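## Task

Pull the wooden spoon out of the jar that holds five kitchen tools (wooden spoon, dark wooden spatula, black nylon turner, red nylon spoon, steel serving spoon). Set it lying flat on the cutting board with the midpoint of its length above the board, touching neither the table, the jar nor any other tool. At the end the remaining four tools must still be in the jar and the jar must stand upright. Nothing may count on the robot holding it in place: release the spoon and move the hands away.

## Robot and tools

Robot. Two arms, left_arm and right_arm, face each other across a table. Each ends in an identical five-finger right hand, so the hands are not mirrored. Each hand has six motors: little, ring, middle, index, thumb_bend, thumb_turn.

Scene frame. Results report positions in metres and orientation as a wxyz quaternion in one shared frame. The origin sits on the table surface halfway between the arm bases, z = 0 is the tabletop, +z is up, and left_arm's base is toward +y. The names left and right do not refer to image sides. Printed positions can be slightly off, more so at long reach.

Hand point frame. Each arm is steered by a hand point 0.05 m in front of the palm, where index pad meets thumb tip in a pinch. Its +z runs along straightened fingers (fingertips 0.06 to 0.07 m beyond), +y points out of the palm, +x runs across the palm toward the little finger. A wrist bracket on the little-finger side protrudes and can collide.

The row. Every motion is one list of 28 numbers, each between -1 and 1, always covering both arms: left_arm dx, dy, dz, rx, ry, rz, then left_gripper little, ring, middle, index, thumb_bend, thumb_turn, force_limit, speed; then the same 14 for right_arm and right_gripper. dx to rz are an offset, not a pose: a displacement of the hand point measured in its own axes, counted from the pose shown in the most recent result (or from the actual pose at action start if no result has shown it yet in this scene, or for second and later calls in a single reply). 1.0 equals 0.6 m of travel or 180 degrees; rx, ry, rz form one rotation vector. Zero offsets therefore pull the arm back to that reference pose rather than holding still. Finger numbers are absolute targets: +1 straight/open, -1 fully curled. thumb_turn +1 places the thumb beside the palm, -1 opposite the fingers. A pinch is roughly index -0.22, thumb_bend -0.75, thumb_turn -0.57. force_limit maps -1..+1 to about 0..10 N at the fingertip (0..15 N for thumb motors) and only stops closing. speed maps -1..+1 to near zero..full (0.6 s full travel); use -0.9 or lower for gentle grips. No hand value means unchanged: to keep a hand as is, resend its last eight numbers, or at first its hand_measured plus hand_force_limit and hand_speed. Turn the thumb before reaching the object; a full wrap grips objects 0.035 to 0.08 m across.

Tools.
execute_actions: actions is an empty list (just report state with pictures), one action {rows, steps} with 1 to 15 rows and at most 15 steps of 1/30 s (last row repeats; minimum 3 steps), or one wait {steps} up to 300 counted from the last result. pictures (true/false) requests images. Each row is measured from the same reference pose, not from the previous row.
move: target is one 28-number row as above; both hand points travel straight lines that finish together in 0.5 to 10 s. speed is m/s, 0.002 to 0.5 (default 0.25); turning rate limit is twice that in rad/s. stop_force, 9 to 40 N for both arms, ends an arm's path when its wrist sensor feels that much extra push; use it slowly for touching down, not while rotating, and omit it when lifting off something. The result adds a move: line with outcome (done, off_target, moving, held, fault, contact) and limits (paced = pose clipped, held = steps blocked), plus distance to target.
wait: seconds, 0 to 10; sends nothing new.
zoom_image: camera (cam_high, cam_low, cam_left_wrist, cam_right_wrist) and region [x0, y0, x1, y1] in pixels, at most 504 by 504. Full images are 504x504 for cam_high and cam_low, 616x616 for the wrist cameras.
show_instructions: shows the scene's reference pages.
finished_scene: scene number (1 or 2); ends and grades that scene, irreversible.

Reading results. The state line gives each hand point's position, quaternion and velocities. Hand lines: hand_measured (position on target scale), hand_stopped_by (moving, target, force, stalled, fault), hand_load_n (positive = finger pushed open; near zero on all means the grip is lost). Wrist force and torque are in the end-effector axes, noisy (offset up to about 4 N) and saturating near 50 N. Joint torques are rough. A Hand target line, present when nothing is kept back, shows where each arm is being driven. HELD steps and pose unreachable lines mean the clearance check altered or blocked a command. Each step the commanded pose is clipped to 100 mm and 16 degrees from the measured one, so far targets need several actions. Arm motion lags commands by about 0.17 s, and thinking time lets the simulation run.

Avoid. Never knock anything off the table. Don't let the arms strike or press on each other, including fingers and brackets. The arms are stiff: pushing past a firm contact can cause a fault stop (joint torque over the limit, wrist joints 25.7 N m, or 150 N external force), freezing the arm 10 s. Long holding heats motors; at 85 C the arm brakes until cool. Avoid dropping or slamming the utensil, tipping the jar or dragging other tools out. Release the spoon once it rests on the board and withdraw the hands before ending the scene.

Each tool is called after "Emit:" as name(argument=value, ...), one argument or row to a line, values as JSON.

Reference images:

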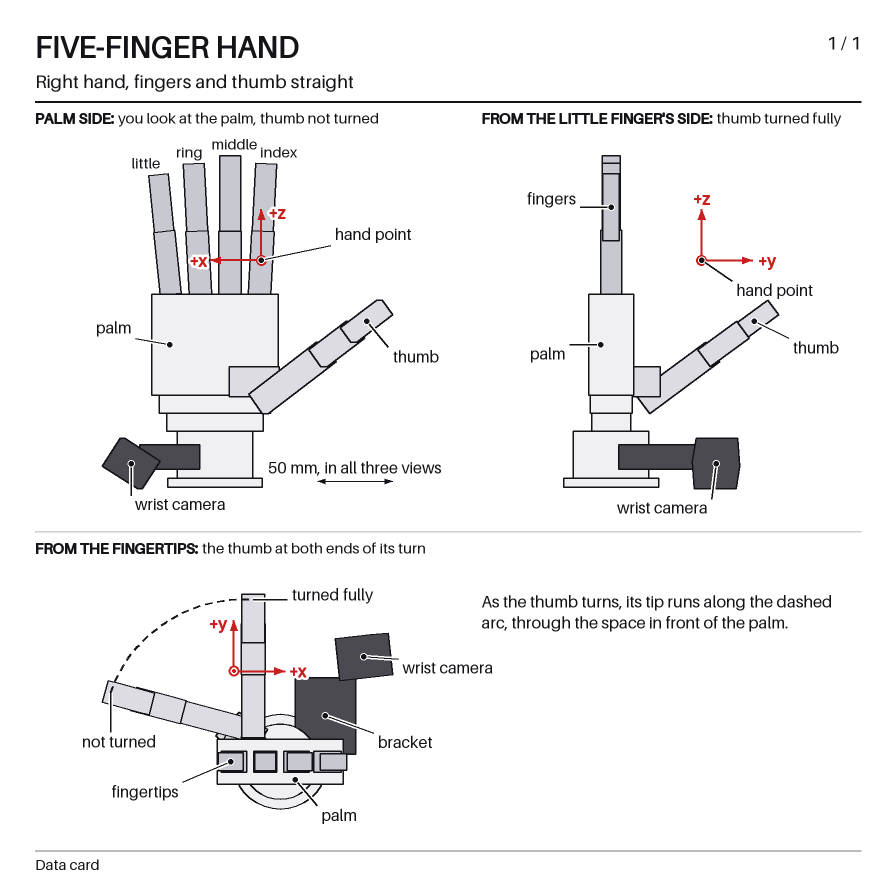

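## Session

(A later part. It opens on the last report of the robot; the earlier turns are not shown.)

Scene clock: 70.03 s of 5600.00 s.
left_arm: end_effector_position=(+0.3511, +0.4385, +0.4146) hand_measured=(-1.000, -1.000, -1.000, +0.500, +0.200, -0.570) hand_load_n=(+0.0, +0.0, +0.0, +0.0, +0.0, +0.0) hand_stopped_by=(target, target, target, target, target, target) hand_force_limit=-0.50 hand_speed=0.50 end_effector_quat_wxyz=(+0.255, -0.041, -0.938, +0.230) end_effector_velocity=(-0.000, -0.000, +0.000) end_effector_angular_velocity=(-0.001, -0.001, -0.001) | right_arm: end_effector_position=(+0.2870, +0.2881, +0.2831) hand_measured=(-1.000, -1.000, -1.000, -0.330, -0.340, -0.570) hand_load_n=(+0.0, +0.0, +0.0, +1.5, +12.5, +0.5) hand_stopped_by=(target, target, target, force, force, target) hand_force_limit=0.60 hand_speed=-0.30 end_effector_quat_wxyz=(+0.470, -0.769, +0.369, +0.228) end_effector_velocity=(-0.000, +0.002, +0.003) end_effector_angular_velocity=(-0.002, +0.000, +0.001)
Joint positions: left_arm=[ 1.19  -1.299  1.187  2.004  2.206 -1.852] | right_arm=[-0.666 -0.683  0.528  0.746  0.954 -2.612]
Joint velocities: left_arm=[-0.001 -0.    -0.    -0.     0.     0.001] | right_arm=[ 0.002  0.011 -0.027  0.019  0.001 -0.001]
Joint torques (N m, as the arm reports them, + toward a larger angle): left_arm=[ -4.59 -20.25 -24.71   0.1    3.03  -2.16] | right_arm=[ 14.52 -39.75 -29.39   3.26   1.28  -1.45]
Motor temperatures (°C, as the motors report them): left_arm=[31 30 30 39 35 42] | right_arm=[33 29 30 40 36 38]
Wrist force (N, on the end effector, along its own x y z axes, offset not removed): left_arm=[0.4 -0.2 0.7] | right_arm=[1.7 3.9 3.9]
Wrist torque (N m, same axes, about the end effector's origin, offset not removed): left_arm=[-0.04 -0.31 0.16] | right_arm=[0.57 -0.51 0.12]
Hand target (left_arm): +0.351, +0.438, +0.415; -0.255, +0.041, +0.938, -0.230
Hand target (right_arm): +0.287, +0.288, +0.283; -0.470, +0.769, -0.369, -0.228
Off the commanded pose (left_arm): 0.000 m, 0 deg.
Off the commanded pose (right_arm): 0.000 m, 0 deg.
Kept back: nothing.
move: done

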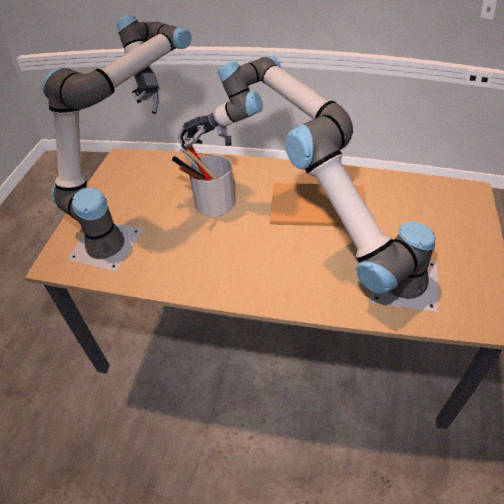

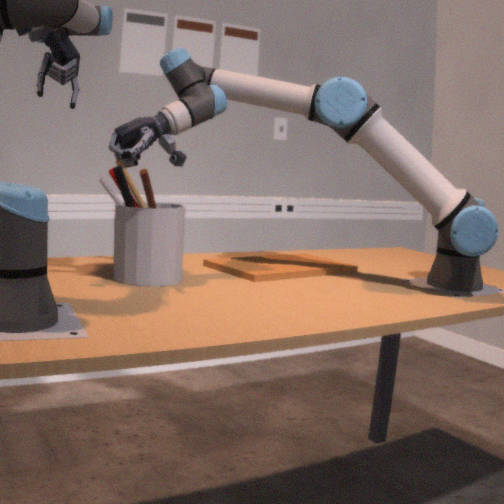

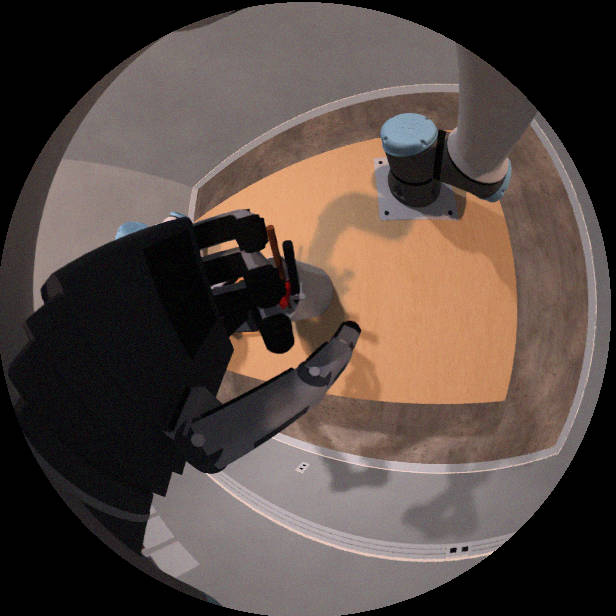

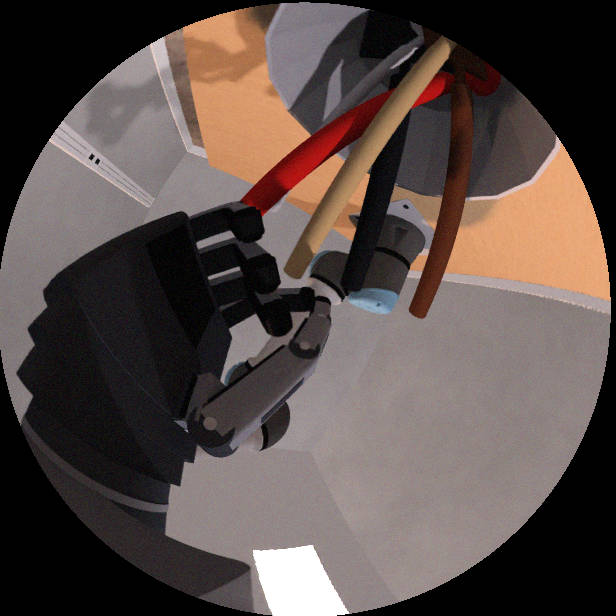

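Emit:
move(
  target=[0,0,0,0,0,0,-1,-1,-1,0.5,0.2,-0.57,-0.5,0.5, 0,0,0,0,0,0,-1,-1,-1,0.4,-0.65,-0.57,0.6,0.5],
)

Emit:
move(
  target=[0,0,0,0,0,0,-1,-1,-1,0.5,0.2,-0.57,-0.5,0.5, 0.065,0.067,-0.005,0,0,0,-1,-1,-1,0.4,-0.65,-0.57,0.6,0.5],
  speed=0.03,
)

Emit:
zoom_image(
  camera="cam_low",
  region=[80, 120, 280, 260],
)

Emit:
zoom_image(
  camera="cam_high",
  region=[130, 110, 290, 230],
)

Scene clock: 70.97 s of 5600.00 s.
left_arm: end_effector_position=(+0.3511, +0.4385, +0.4146) hand_measured=(-1.000, -1.000, -1.000, +0.500, +0.200, -0.570) hand_load_n=(+0.0, +0.0, +0.0, +0.0, +0.0, +0.0) hand_stopped_by=(target, target, target, target, target, target) hand_force_limit=-0.50 hand_speed=0.50 end_effector_quat_wxyz=(+0.255, -0.041, -0.938, +0.230) end_effector_velocity=(+0.000, +0.000, -0.000) end_effector_angular_velocity=(-0.000, +0.001, +0.002) | right_arm: end_effector_position=(+0.2869, +0.2881, +0.2831) hand_measured=(-1.000, -1.000, -1.000, +0.400, -0.348, -0.570) hand_load_n=(+0.0, +0.0, +0.0, +0.0, +0.0, +0.0) hand_stopped_by=(target, target, target, target, force, target) hand_force_limit=0.60 hand_speed=0.50 end_effector_quat_wxyz=(+0.470, -0.769, +0.369, +0.228) end_effector_velocity=(-0.000, -0.000, +0.000) end_effector_angular_velocity=(+0.001, +0.001, +0.001)
Joint positions: left_arm=[ 1.19  -1.299  1.187  2.004  2.206 -1.852] | right_arm=[-0.666 -0.683  0.528  0.746  0.954 -2.612]
Joint velocities: left_arm=[ 0.001  0.     0.001 -0.001  0.001 -0.001] | right_arm=[-0.    -0.001  0.002 -0.001 -0.002  0.001]
Joint torques (N m, as the arm reports them, + toward a larger angle): left_arm=[ -4.68 -20.57 -24.34  -0.08   3.08  -2.12] | right_arm=[  2.95 -58.36 -12.27  -2.26   0.59   2.92]
Motor temperatures (°C, as the motors report them): left_arm=[31 30 30 39 35 42] | right_arm=[33 29 30 40 36 38]
Wrist force (N, on the end effector, along its own x y z axes, offset not removed): left_arm=[0.5 -0.8 0.6] | right_arm=[1.0 3.4 1.2]
Wrist torque (N m, same axes, about the end effector's origin, offset not removed): left_arm=[0.01 -0.36 0.15] | right_arm=[0.60 -0.41 0.16]
Hand target (left_arm): +0.351, +0.438, +0.415; -0.255, +0.041, +0.938, -0.230
Hand target (right_arm): +0.287, +0.288, +0.283; -0.470, +0.769, -0.369, -0.228
Off the commanded pose (left_arm): 0.000 m, 0 deg.
Off the commanded pose (right_arm): 0.000 m, 0 deg.
Kept back: nothing.
move: done

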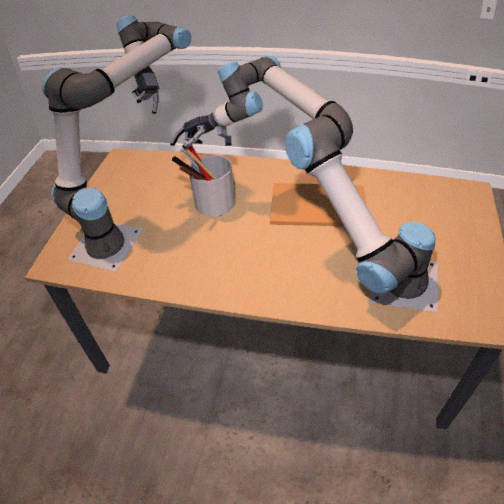

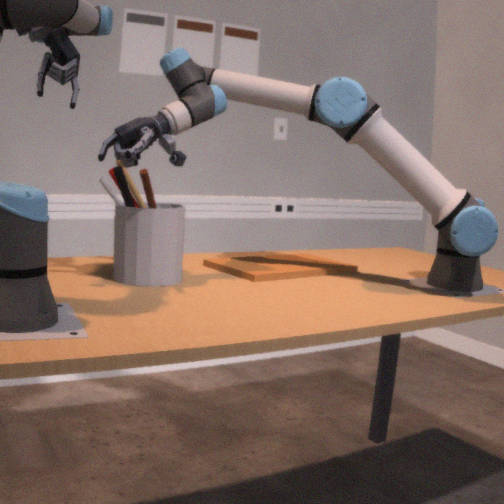

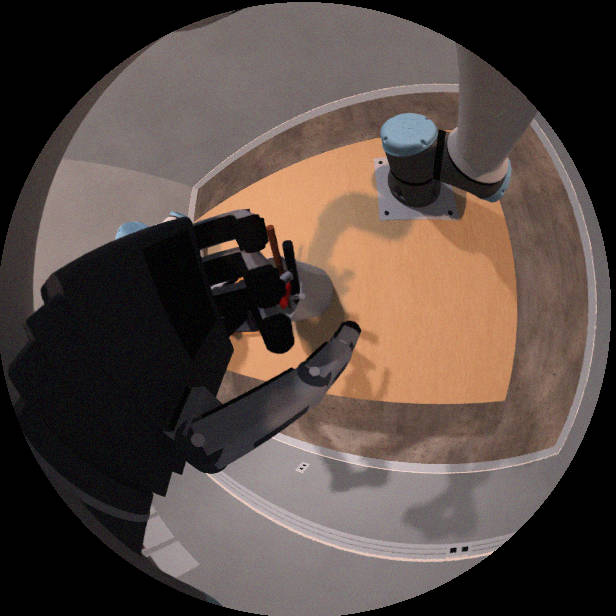

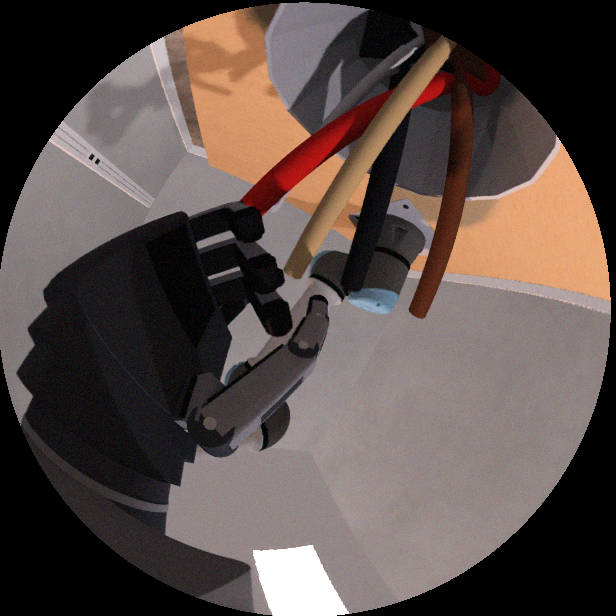

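Scene clock: 73.23 s of 5600.00 s.
left_arm: end_effector_position=(+0.3511, +0.4385, +0.4146) hand_measured=(-1.000, -1.000, -1.000, +0.500, +0.200, -0.570) hand_load_n=(+0.0, +0.0, +0.0, +0.0, +0.0, +0.0) hand_stopped_by=(target, target, target, target, target, target) hand_force_limit=-0.50 hand_speed=0.50 end_effector_quat_wxyz=(+0.255, -0.041, -0.938, +0.230) end_effector_velocity=(-0.000, +0.000, +0.000) end_effector_angular_velocity=(+0.002, +0.000, -0.001) | right_arm: end_effector_position=(+0.2799, +0.2603, +0.2352) hand_measured=(-1.000, -1.000, -1.000, +0.400, -0.348, -0.570) hand_load_n=(+0.0, +0.0, +0.0, +0.0, +0.0, +0.0) hand_stopped_by=(target, target, target, target, force, target) hand_force_limit=0.60 hand_speed=0.50 end_effector_quat_wxyz=(+0.470, -0.769, +0.369, +0.228) end_effector_velocity=(-0.001, -0.001, -0.002) end_effector_angular_velocity=(+0.002, -0.000, +0.001)
Joint positions: left_arm=[ 1.19  -1.299  1.187  2.004  2.206 -1.852] | right_arm=[-0.686 -0.794  0.851  0.542  0.938 -2.626]
Joint velocities: left_arm=[-0.    -0.    -0.     0.002 -0.002 -0.   ] | right_arm=[-0.    -0.005  0.014 -0.011 -0.002 -0.   ]
Joint torques (N m, as the arm reports them, + toward a larger angle): left_arm=[ -5.1  -20.08 -24.53   0.06   3.08  -2.16] | right_arm=[-15.34 -57.89 -12.05  -1.79  -2.52  -1.39]
Motor temperatures (°C, as the motors report them): left_arm=[31 30 30 39 35 42] | right_arm=[33 29 30 40 36 38]
Wrist force (N, on the end effector, along its own x y z axes, offset not removed): left_arm=[-0.1 -2.3 1.3] | right_arm=[1.2 0.4 3.1]
Wrist torque (N m, same axes, about the end effector's origin, offset not removed): left_arm=[-0.39 -0.27 0.02] | right_arm=[0.02 -0.51 -0.02]
Hand target (left_arm): +0.351, +0.438, +0.415; -0.255, +0.041, +0.938, -0.230
Hand target (right_arm): +0.280, +0.260, +0.235; -0.470, +0.769, -0.369, -0.228
Off the commanded pose (left_arm): 0.000 m, 0 deg.
Off the commanded pose (right_arm): 0.000 m, 0 deg.
Kept back: nothing.
move: done

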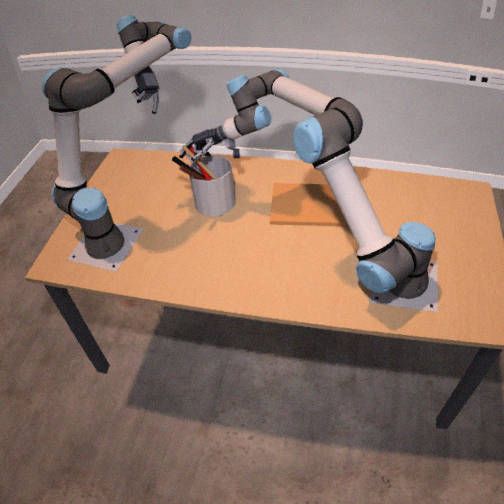

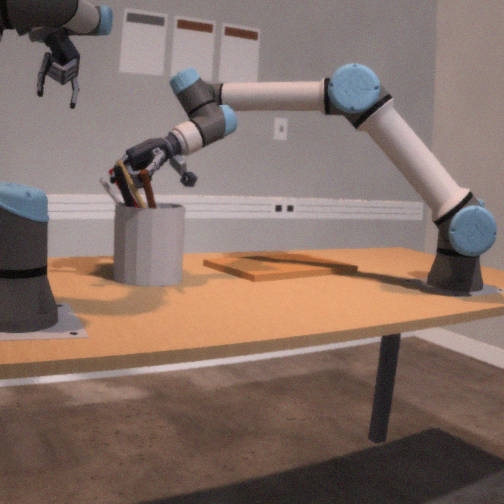

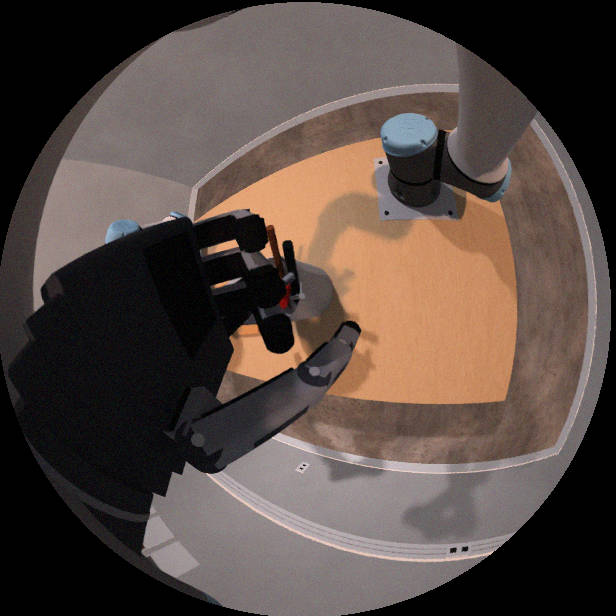

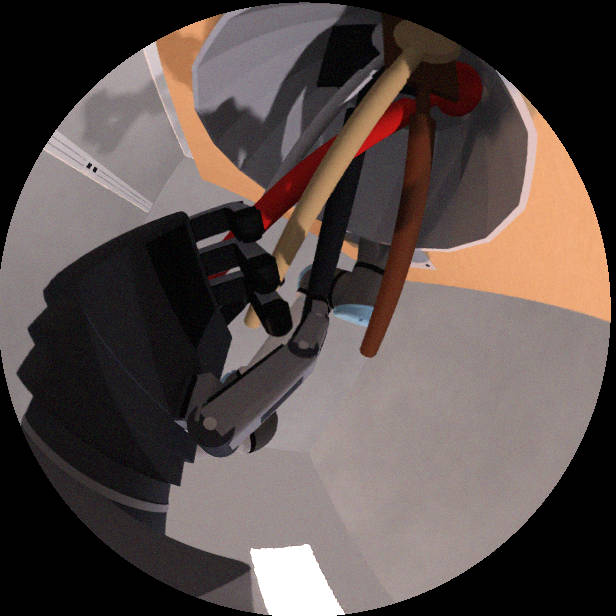

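Region (80, 120, 280, 260) of cam_low's 504x504 image, scaled by 2.520, with more detail than that image has; it fills the top 353 rows of this view, and the rest is white.

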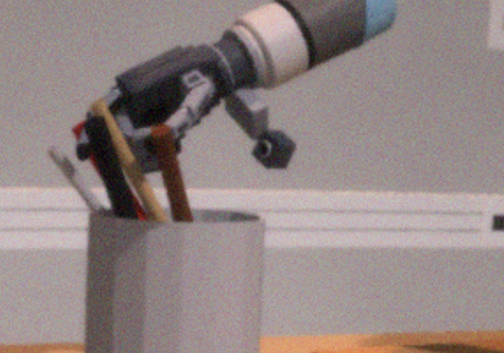

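Region (130, 110, 290, 230) of cam_high's 504x504 image, scaled by 3.150, with more detail than that image has; it fills the top 378 rows of this view, and the rest is white.

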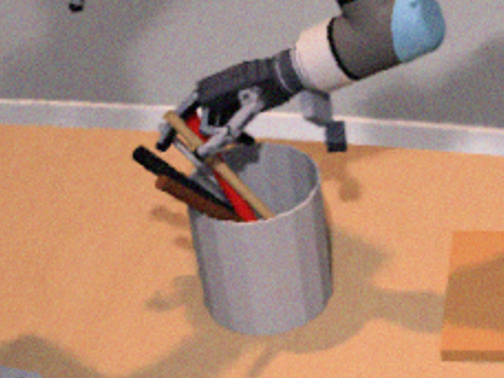

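Emit:
move(
  target=[0,0,0,0,0,0,-1,-1,-1,0.5,0.2,-0.57,-0.5,0.5, 0,0,0,0,0,0,-1,-1,-1,-1,0.3,-0.2,1,0],
)

Emit:
zoom_image(
  camera="cam_low",
  region=[80, 120, 280, 260],
)

Emit:
zoom_image(
  camera="cam_high",
  region=[130, 110, 290, 230],
)

Scene clock: 74.67 s of 5600.00 s.
left_arm: end_effector_position=(+0.3511, +0.4385, +0.4146) hand_measured=(-1.000, -1.000, -1.000, +0.500, +0.200, -0.570) hand_load_n=(+0.0, +0.0, +0.0, +0.0, +0.0, +0.0) hand_stopped_by=(target, target, target, target, target, target) hand_force_limit=-0.50 hand_speed=0.50 end_effector_quat_wxyz=(+0.255, -0.041, -0.938, +0.230) end_effector_velocity=(+0.000, -0.000, -0.000) end_effector_angular_velocity=(-0.000, -0.002, -0.002) | right_arm: end_effector_position=(+0.2799, +0.2603, +0.2352) hand_measured=(-1.000, -1.000, -1.002, -0.664, +0.300, -0.200) hand_load_n=(+0.0, +0.0, -10.0, +11.5, +0.0, +0.0) hand_stopped_by=(target, target, target, force, target, target) hand_force_limit=1.00 hand_speed=0.00 end_effector_quat_wxyz=(+0.470, -0.769, +0.369, +0.228) end_effector_velocity=(-0.001, +0.000, +0.000) end_effector_angular_velocity=(+0.000, +0.001, +0.000)
Joint positions: left_arm=[ 1.19  -1.299  1.187  2.004  2.206 -1.852] | right_arm=[-0.686 -0.794  0.851  0.542  0.938 -2.626]
Joint velocities: left_arm=[-0.001 -0.    -0.    -0.001 -0.001  0.001] | right_arm=[ 0.001  0.    -0.     0.    -0.     0.001]
Joint torques (N m, as the arm reports them, + toward a larger angle): left_arm=[ -5.17 -20.14 -24.44   0.     3.01  -2.16] | right_arm=[  4.19 -39.33 -30.73   3.29   0.47   0.71]
Motor temperatures (°C, as the motors report them): left_arm=[31 30 30 39 35 42] | right_arm=[33 29 30 40 36 38]
Wrist force (N, on the end effector, along its own x y z axes, offset not removed): left_arm=[0.3 -0.4 0.3] | right_arm=[1.4 2.8 3.3]
Wrist torque (N m, same axes, about the end effector's origin, offset not removed): left_arm=[-0.05 -0.31 0.13] | right_arm=[0.38 -0.42 0.09]
Hand target (left_arm): +0.351, +0.438, +0.415; -0.255, +0.041, +0.938, -0.230
Hand target (right_arm): +0.280, +0.260, +0.235; -0.470, +0.769, -0.369, -0.228
Off the commanded pose (left_arm): 0.000 m, 0 deg.
Off the commanded pose (right_arm): 0.000 m, 0 deg.
Kept back: nothing.
move: done

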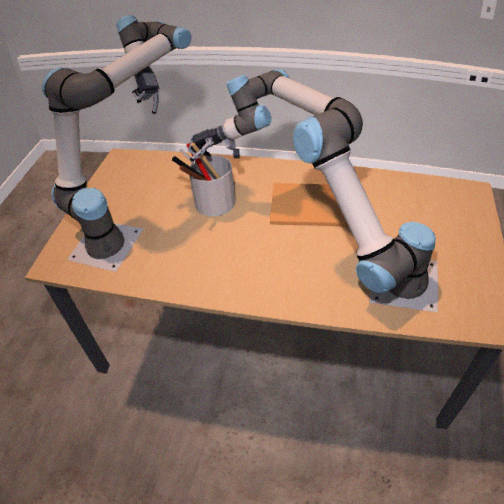

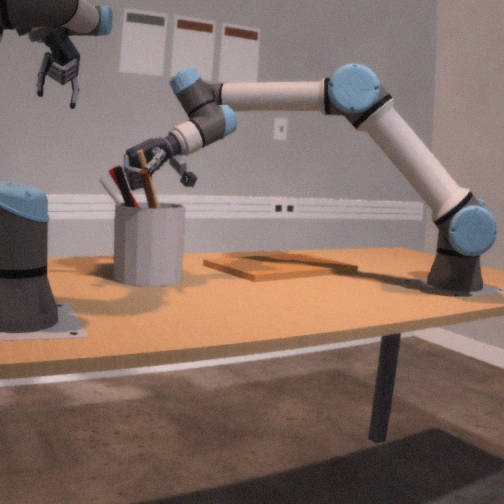

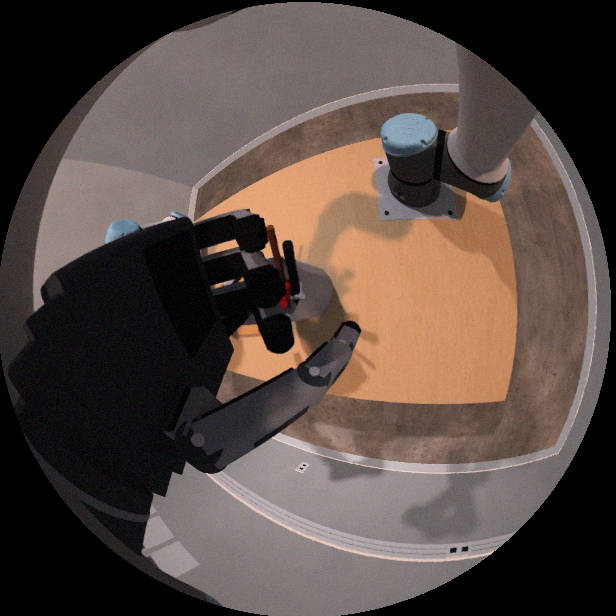

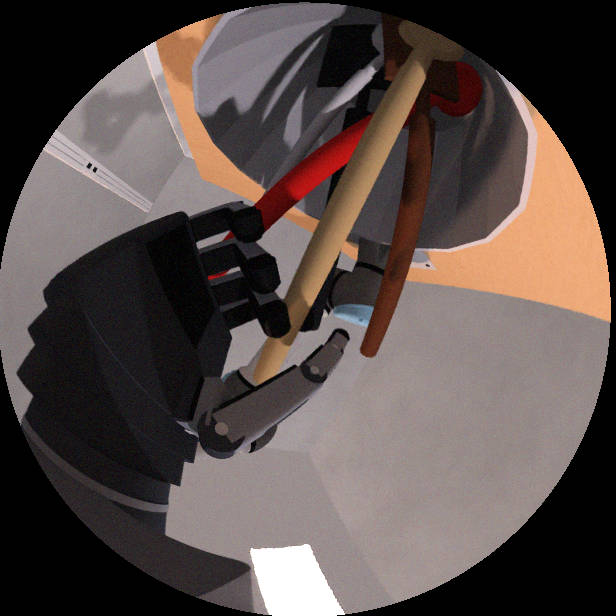

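Region (80, 120, 280, 260) of cam_low's 504x504 image, scaled by 2.520, with more detail than that image has; it fills the top 353 rows of this view, and the rest is white.

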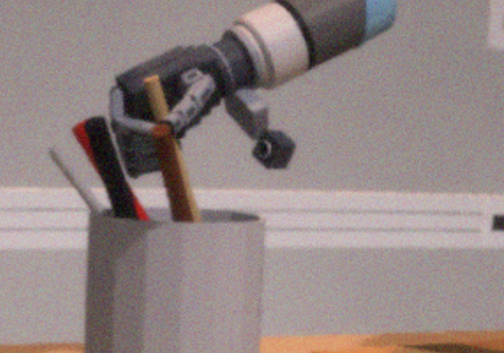

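Region (130, 110, 290, 230) of cam_high's 504x504 image, scaled by 3.150, with more detail than that image has; it fills the top 378 rows of this view, and the rest is white.

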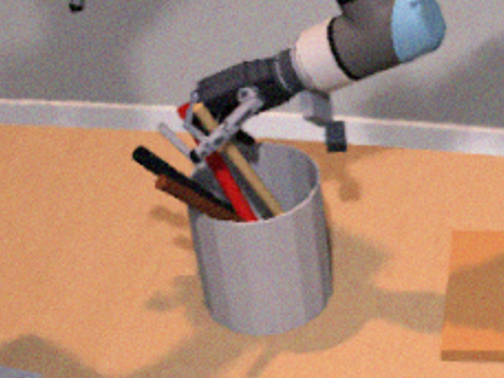

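Index clamps rod (11.5 N). Add thumb and lift.

Emit:
move(
  target=[0,0,0,0,0,0,-1,-1,-1,0.5,0.2,-0.57,-0.5,0.5, 0,0,0,0,0,0,-1,-1,-1,-1,-1,-0.57,0.6,-0.3],
)

Emit:
move(
  target=[0,0,0,0,0,0,-1,-1,-1,0.5,0.2,-0.57,-0.5,0.5, -0.11,-0.1,0.0,0,0,0,-1,-1,-1,-1,-1,-0.57,0.6,-0.3],
  speed=0.03,
)

Emit:
zoom_image(
  camera="cam_low",
  region=[80, 80, 280, 260],
)

Scene clock: 75.93 s of 5600.00 s.
left_arm: end_effector_position=(+0.3511, +0.4385, +0.4146) hand_measured=(-1.000, -1.000, -1.000, +0.500, +0.200, -0.570) hand_load_n=(+0.0, +0.0, +0.0, +0.0, +0.0, +0.0) hand_stopped_by=(target, target, target, target, target, target) hand_force_limit=-0.50 hand_speed=0.50 end_effector_quat_wxyz=(+0.255, -0.041, -0.938, +0.230) end_effector_velocity=(+0.000, -0.000, +0.000) end_effector_angular_velocity=(-0.001, +0.000, +0.002) | right_arm: end_effector_position=(+0.2799, +0.2603, +0.2352) hand_measured=(-1.000, -1.000, -1.002, -0.664, -0.214, -0.570) hand_load_n=(+0.0, +0.0, -10.0, +12.0, +12.5, +0.5) hand_stopped_by=(target, target, target, force, force, target) hand_force_limit=0.60 hand_speed=-0.30 end_effector_quat_wxyz=(+0.470, -0.769, +0.369, +0.228) end_effector_velocity=(+0.001, -0.000, -0.000) end_effector_angular_velocity=(-0.001, -0.001, -0.002)
Joint positions: left_arm=[ 1.19  -1.299  1.187  2.004  2.206 -1.852] | right_arm=[-0.686 -0.794  0.851  0.542  0.938 -2.626]
Joint velocities: left_arm=[ 0.001  0.    -0.001 -0.     0.001 -0.001] | right_arm=[-0.    -0.    -0.    -0.     0.002 -0.   ]
Joint torques (N m, as the arm reports them, + toward a larger angle): left_arm=[ -5.14 -19.85 -24.93   0.07   3.1   -2.07] | right_arm=[  7.74 -41.19 -27.21   2.44  -0.44  -0.18]
Motor temperatures (°C, as the motors report them): left_arm=[31 30 30 39 35 42] | right_arm=[33 29 30 40 36 38]
Wrist force (N, on the end effector, along its own x y z axes, offset not removed): left_arm=[1.4 -1.1 0.9] | right_arm=[1.6 5.6 2.9]
Wrist torque (N m, same axes, about the end effector's origin, offset not removed): left_arm=[-0.14 -0.43 0.15] | right_arm=[0.87 -0.46 0.20]
Hand target (left_arm): +0.351, +0.438, +0.415; -0.255, +0.041, +0.938, -0.230
Hand target (right_arm): +0.280, +0.260, +0.235; -0.470, +0.769, -0.369, -0.228
Off the commanded pose (left_arm): 0.000 m, 0 deg.
Off the commanded pose (right_arm): 0.000 m, 0 deg.
Kept back: nothing.
move: done

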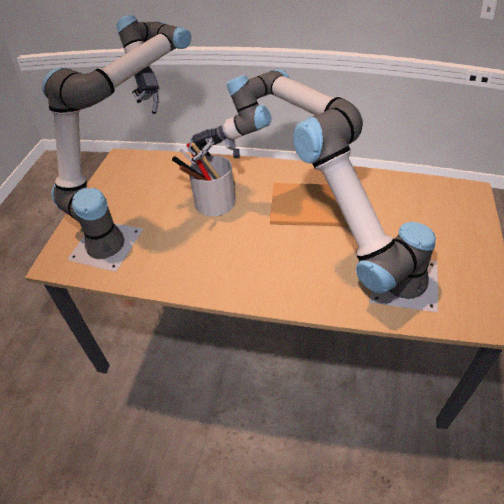

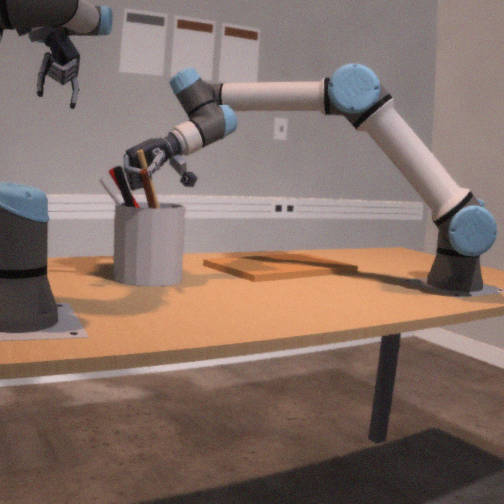

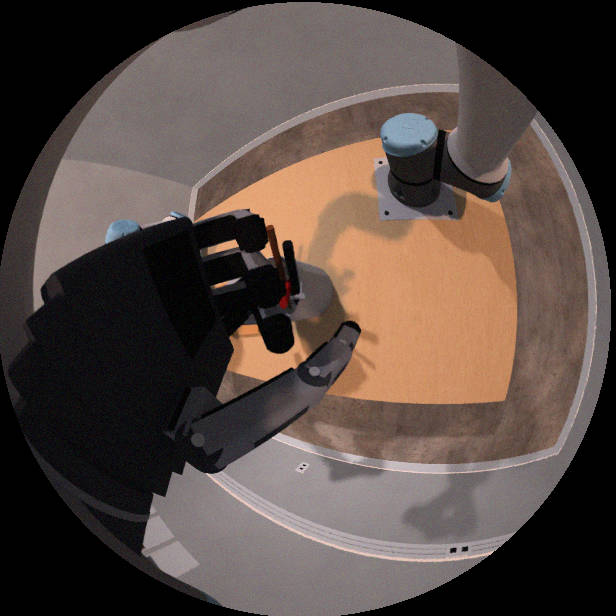

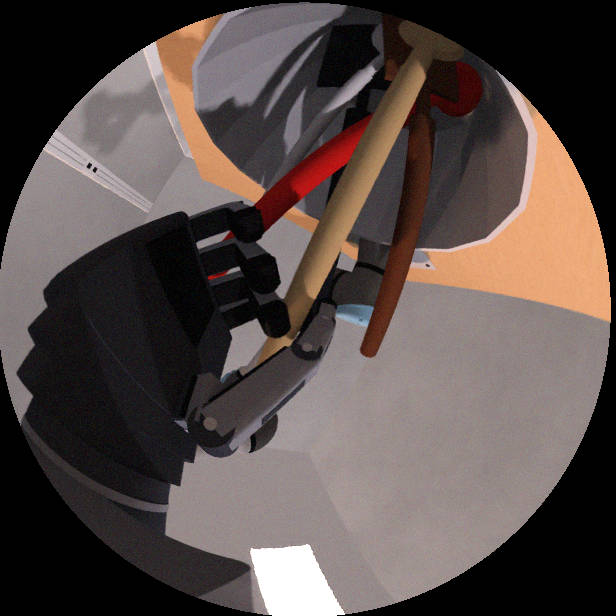

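Scene clock: 79.30 s of 5600.00 s.
left_arm: end_effector_position=(+0.3511, +0.4385, +0.4146) hand_measured=(-1.000, -1.000, -1.000, +0.500, +0.200, -0.570) hand_load_n=(+0.0, +0.0, +0.0, +0.0, +0.0, +0.0) hand_stopped_by=(target, target, target, target, target, target) hand_force_limit=-0.50 hand_speed=0.50 end_effector_quat_wxyz=(+0.255, -0.041, -0.938, +0.230) end_effector_velocity=(-0.000, +0.000, -0.000) end_effector_angular_velocity=(+0.001, +0.000, -0.001) | right_arm: end_effector_position=(+0.2856, +0.3005, +0.3142) hand_measured=(-1.000, -1.000, -1.002, -0.664, -0.214, -0.570) hand_load_n=(+0.0, +0.0, -7.0, +11.0, +13.0, +1.0) hand_stopped_by=(target, target, target, force, force, target) hand_force_limit=0.60 hand_speed=-0.30 end_effector_quat_wxyz=(+0.471, -0.768, +0.370, +0.228) end_effector_velocity=(+0.001, +0.002, +0.002) end_effector_angular_velocity=(-0.008, -0.002, +0.005)
Joint positions: left_arm=[ 1.19  -1.299  1.187  2.004  2.206 -1.852] | right_arm=[-0.652 -0.581  0.251  0.912  0.966 -2.601]
Joint velocities: left_arm=[-0.001  0.     0.     0.    -0.001 -0.001] | right_arm=[ 0.001  0.052 -0.11   0.068  0.    -0.01 ]
Joint torques (N m, as the arm reports them, + toward a larger angle): left_arm=[ -5.29 -19.98 -24.33   0.11   3.05  -2.25] | right_arm=[ 14.06 -41.64 -29.3    3.46  -0.16  -2.74]
Motor temperatures (°C, as the motors report them): left_arm=[31 30 30 39 35 42] | right_arm=[33 29 30 40 36 38]
Wrist force (N, on the end effector, along its own x y z axes, offset not removed): left_arm=[1.1 0.6 0.5] | right_arm=[1.0 2.0 1.5]
Wrist torque (N m, same axes, about the end effector's origin, offset not removed): left_arm=[0.16 -0.39 0.21] | right_arm=[0.32 -0.37 0.05]
Hand target (left_arm): +0.351, +0.438, +0.415; -0.255, +0.041, +0.938, -0.230
Hand target (right_arm): +0.286, +0.301, +0.315; -0.470, +0.768, -0.369, -0.228
Off the commanded pose (left_arm): 0.000 m, 0 deg.
Off the commanded pose (right_arm): 0.000 m, 0 deg.
Kept back: nothing.
move: done

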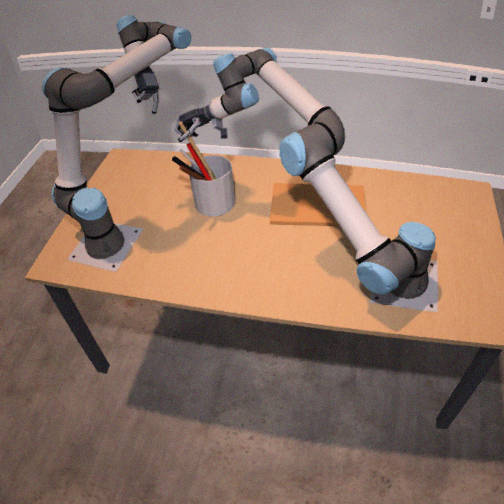

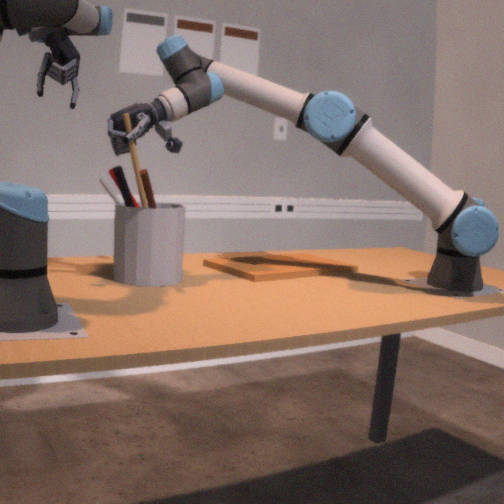

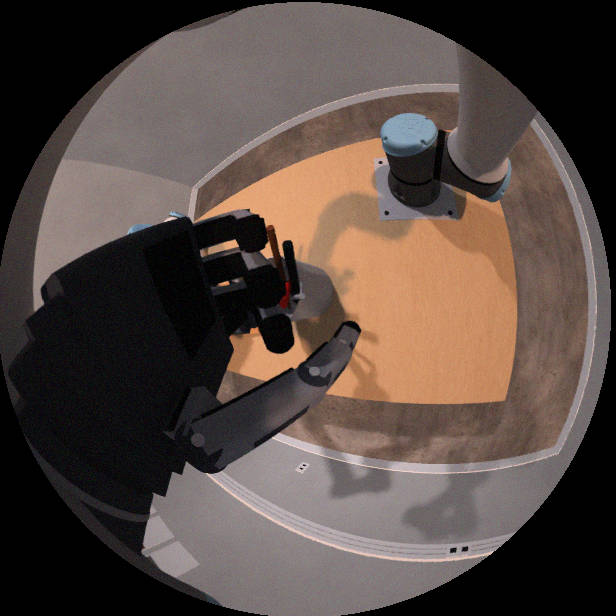

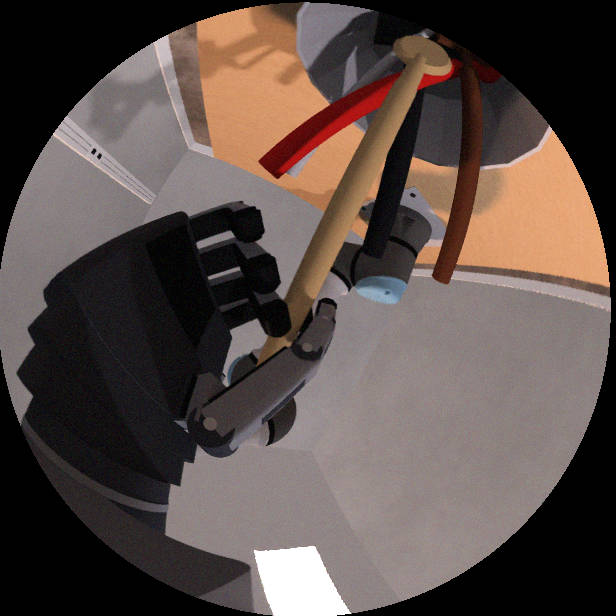

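Region (80, 80, 280, 260) of cam_low's 504x504 image, scaled by 2.520, with more detail than that image has; it fills the top 454 rows of this view, and the rest is white.

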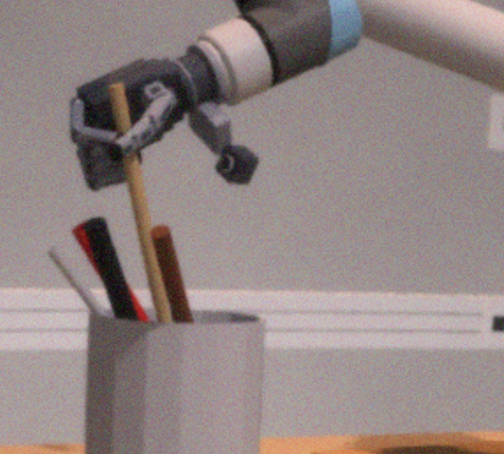

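Emit:
execute_actions(
  actions=[],
)

Scene clock: 79.57 s of 5600.00 s.
left_arm: end_effector_position=(+0.3511, +0.4385, +0.4146) hand_measured=(-1.000, -1.000, -1.000, +0.500, +0.200, -0.570) hand_load_n=(+0.0, +0.0, +0.0, +0.0, +0.0, +0.0) hand_stopped_by=(target, target, target, target, target, target) hand_force_limit=-0.50 hand_speed=0.50 end_effector_quat_wxyz=(+0.255, -0.041, -0.938, +0.230) end_effector_velocity=(+0.000, +0.000, +0.000) end_effector_angular_velocity=(-0.001, -0.002, -0.001) | right_arm: end_effector_position=(+0.2857, +0.3007, +0.3145) hand_measured=(-1.000, -1.000, -1.002, -0.664, -0.214, -0.570) hand_load_n=(+0.0, +0.0, -7.0, +11.0, +13.0, +1.0) hand_stopped_by=(target, target, target, force, force, target) hand_force_limit=0.60 hand_speed=-0.30 end_effector_quat_wxyz=(+0.470, -0.768, +0.369, +0.228) end_effector_velocity=(+0.000, +0.000, +0.000) end_effector_angular_velocity=(-0.001, +0.002, +0.002)
Joint positions: left_arm=[ 1.19  -1.299  1.187  2.004  2.206 -1.852] | right_arm=[-0.652 -0.574  0.237  0.921  0.966 -2.602]
Joint velocities: left_arm=[ 0.001 -0.001 -0.    -0.    -0.     0.002] | right_arm=[-0.     0.008 -0.017  0.01  -0.002 -0.001]
Joint torques (N m, as the arm reports them, + toward a larger angle): left_arm=[ -5.49 -20.16 -24.55  -0.03   3.04  -2.26] | right_arm=[ 13.67 -44.98 -28.87   3.13  -2.33  -2.35]
Motor temperatures (°C, as the motors report them): left_arm=[31 30 30 39 35 42] | right_arm=[33 29 30 40 36 38]
Wrist force (N, on the end effector, along its own x y z axes, offset not removed): left_arm=[-0.6 -1.2 0.6] | right_arm=[0.5 0.9 3.4]
Wrist torque (N m, same axes, about the end effector's origin, offset not removed): left_arm=[-0.13 -0.09 0.06] | right_arm=[0.07 -0.39 -0.01]
Hand target (left_arm): +0.351, +0.438, +0.415; -0.255, +0.041, +0.938, -0.230
Hand target (right_arm): +0.286, +0.301, +0.315; -0.470, +0.768, -0.369, -0.228
Off the commanded pose (left_arm): 0.000 m, 0 deg.
Off the commanded pose (right_arm): 0.000 m, 0 deg.
Kept back: nothing.
Steps of this call (steps 1 to 8: nothing new was sent). Readings (end_effector_position | what the end effector reports):
1: left_arm (+0.3511, +0.4385, +0.4146) | right_arm (+0.2856, +0.3005, +0.3142) | left_arm hand_measured=(-1.000, -1.000, -1.000, +0.500, +0.200, -0.570) hand_load_n=(+0.0, +0.0, +0.0, +0.0, +0.0, +0.0) hand_stopped_by=(target, target, target, target, target, target) hand_force_limit=-0.50 hand_speed=0.50 | right_arm hand_measured=(-1.000, -1.000, -1.002, -0.664, -0.214, -0.570) hand_load_n=(+0.0, +0.0, -7.0, +11.0, +13.0, +1.0) hand_stopped_by=(target, target, target, force, force, target) hand_force_limit=0.60 hand_speed=-0.30
2: left_arm (+0.3511, +0.4385, +0.4146) | right_arm (+0.2856, +0.3006, +0.3143) | left_arm hand_measured=(-1.000, -1.000, -1.000, +0.500, +0.200, -0.570) hand_load_n=(+0.0, +0.0, +0.0, +0.0, +0.0, +0.0) hand_stopped_by=(target, target, target, target, target, target) hand_force_limit=-0.50 hand_speed=0.50 | right_arm hand_measured=(-1.000, -1.000, -1.002, -0.664, -0.214, -0.570) hand_load_n=(+0.0, +0.0, -7.0, +11.0, +13.0, +1.0) hand_stopped_by=(target, target, target, force, force, target) hand_force_limit=0.60 hand_speed=-0.30
4: left_arm (+0.3511, +0.4385, +0.4146) | right_arm (+0.2857, +0.3006, +0.3144) | left_arm hand_measured=(-1.000, -1.000, -1.000, +0.500, +0.200, -0.570) hand_load_n=(+0.0, +0.0, +0.0, +0.0, +0.0, +0.0) hand_stopped_by=(target, target, target, target, target, target) hand_force_limit=-0.50 hand_speed=0.50 | right_arm hand_measured=(-1.000, -1.000, -1.002, -0.664, -0.214, -0.570) hand_load_n=(+0.0, +0.0, -7.0, +11.0, +13.0, +1.0) hand_stopped_by=(target, target, target, force, force, target) hand_force_limit=0.60 hand_speed=-0.30
8: the state above

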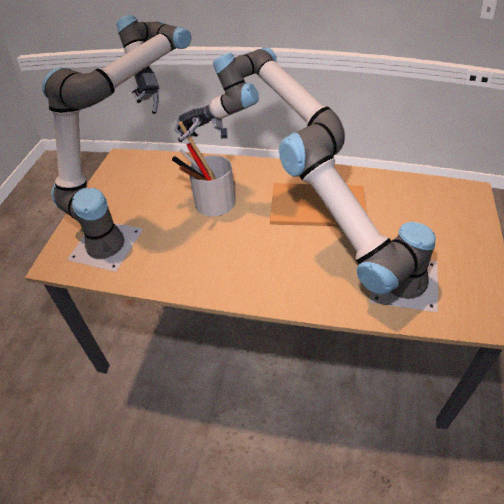

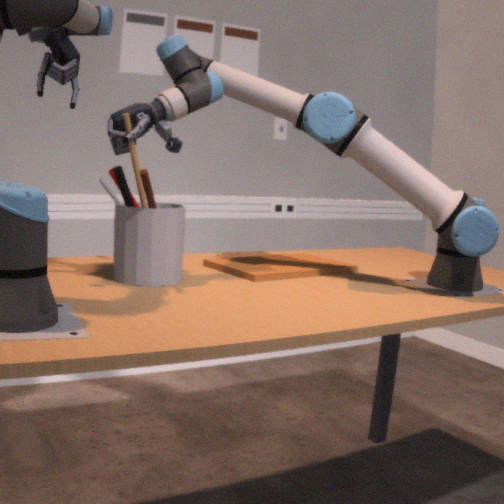

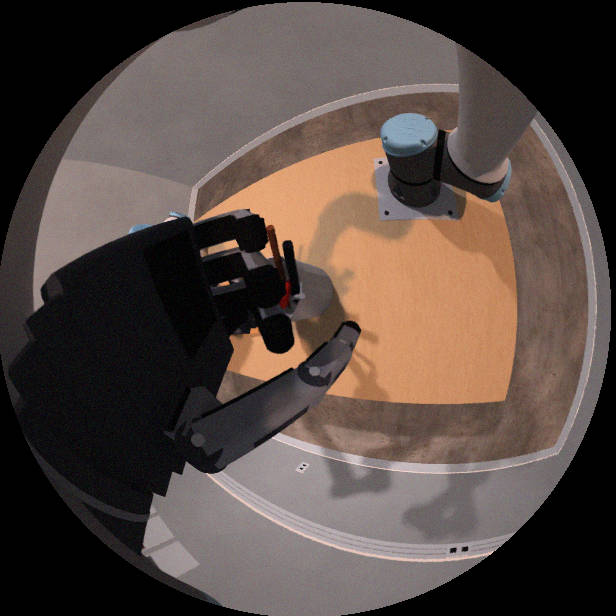

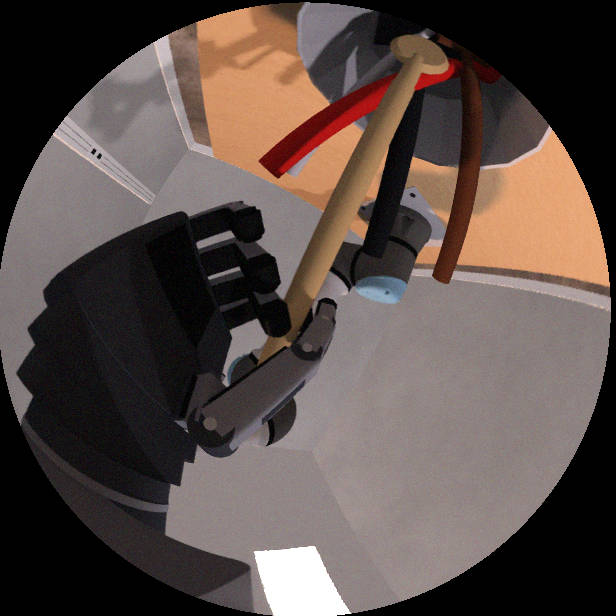

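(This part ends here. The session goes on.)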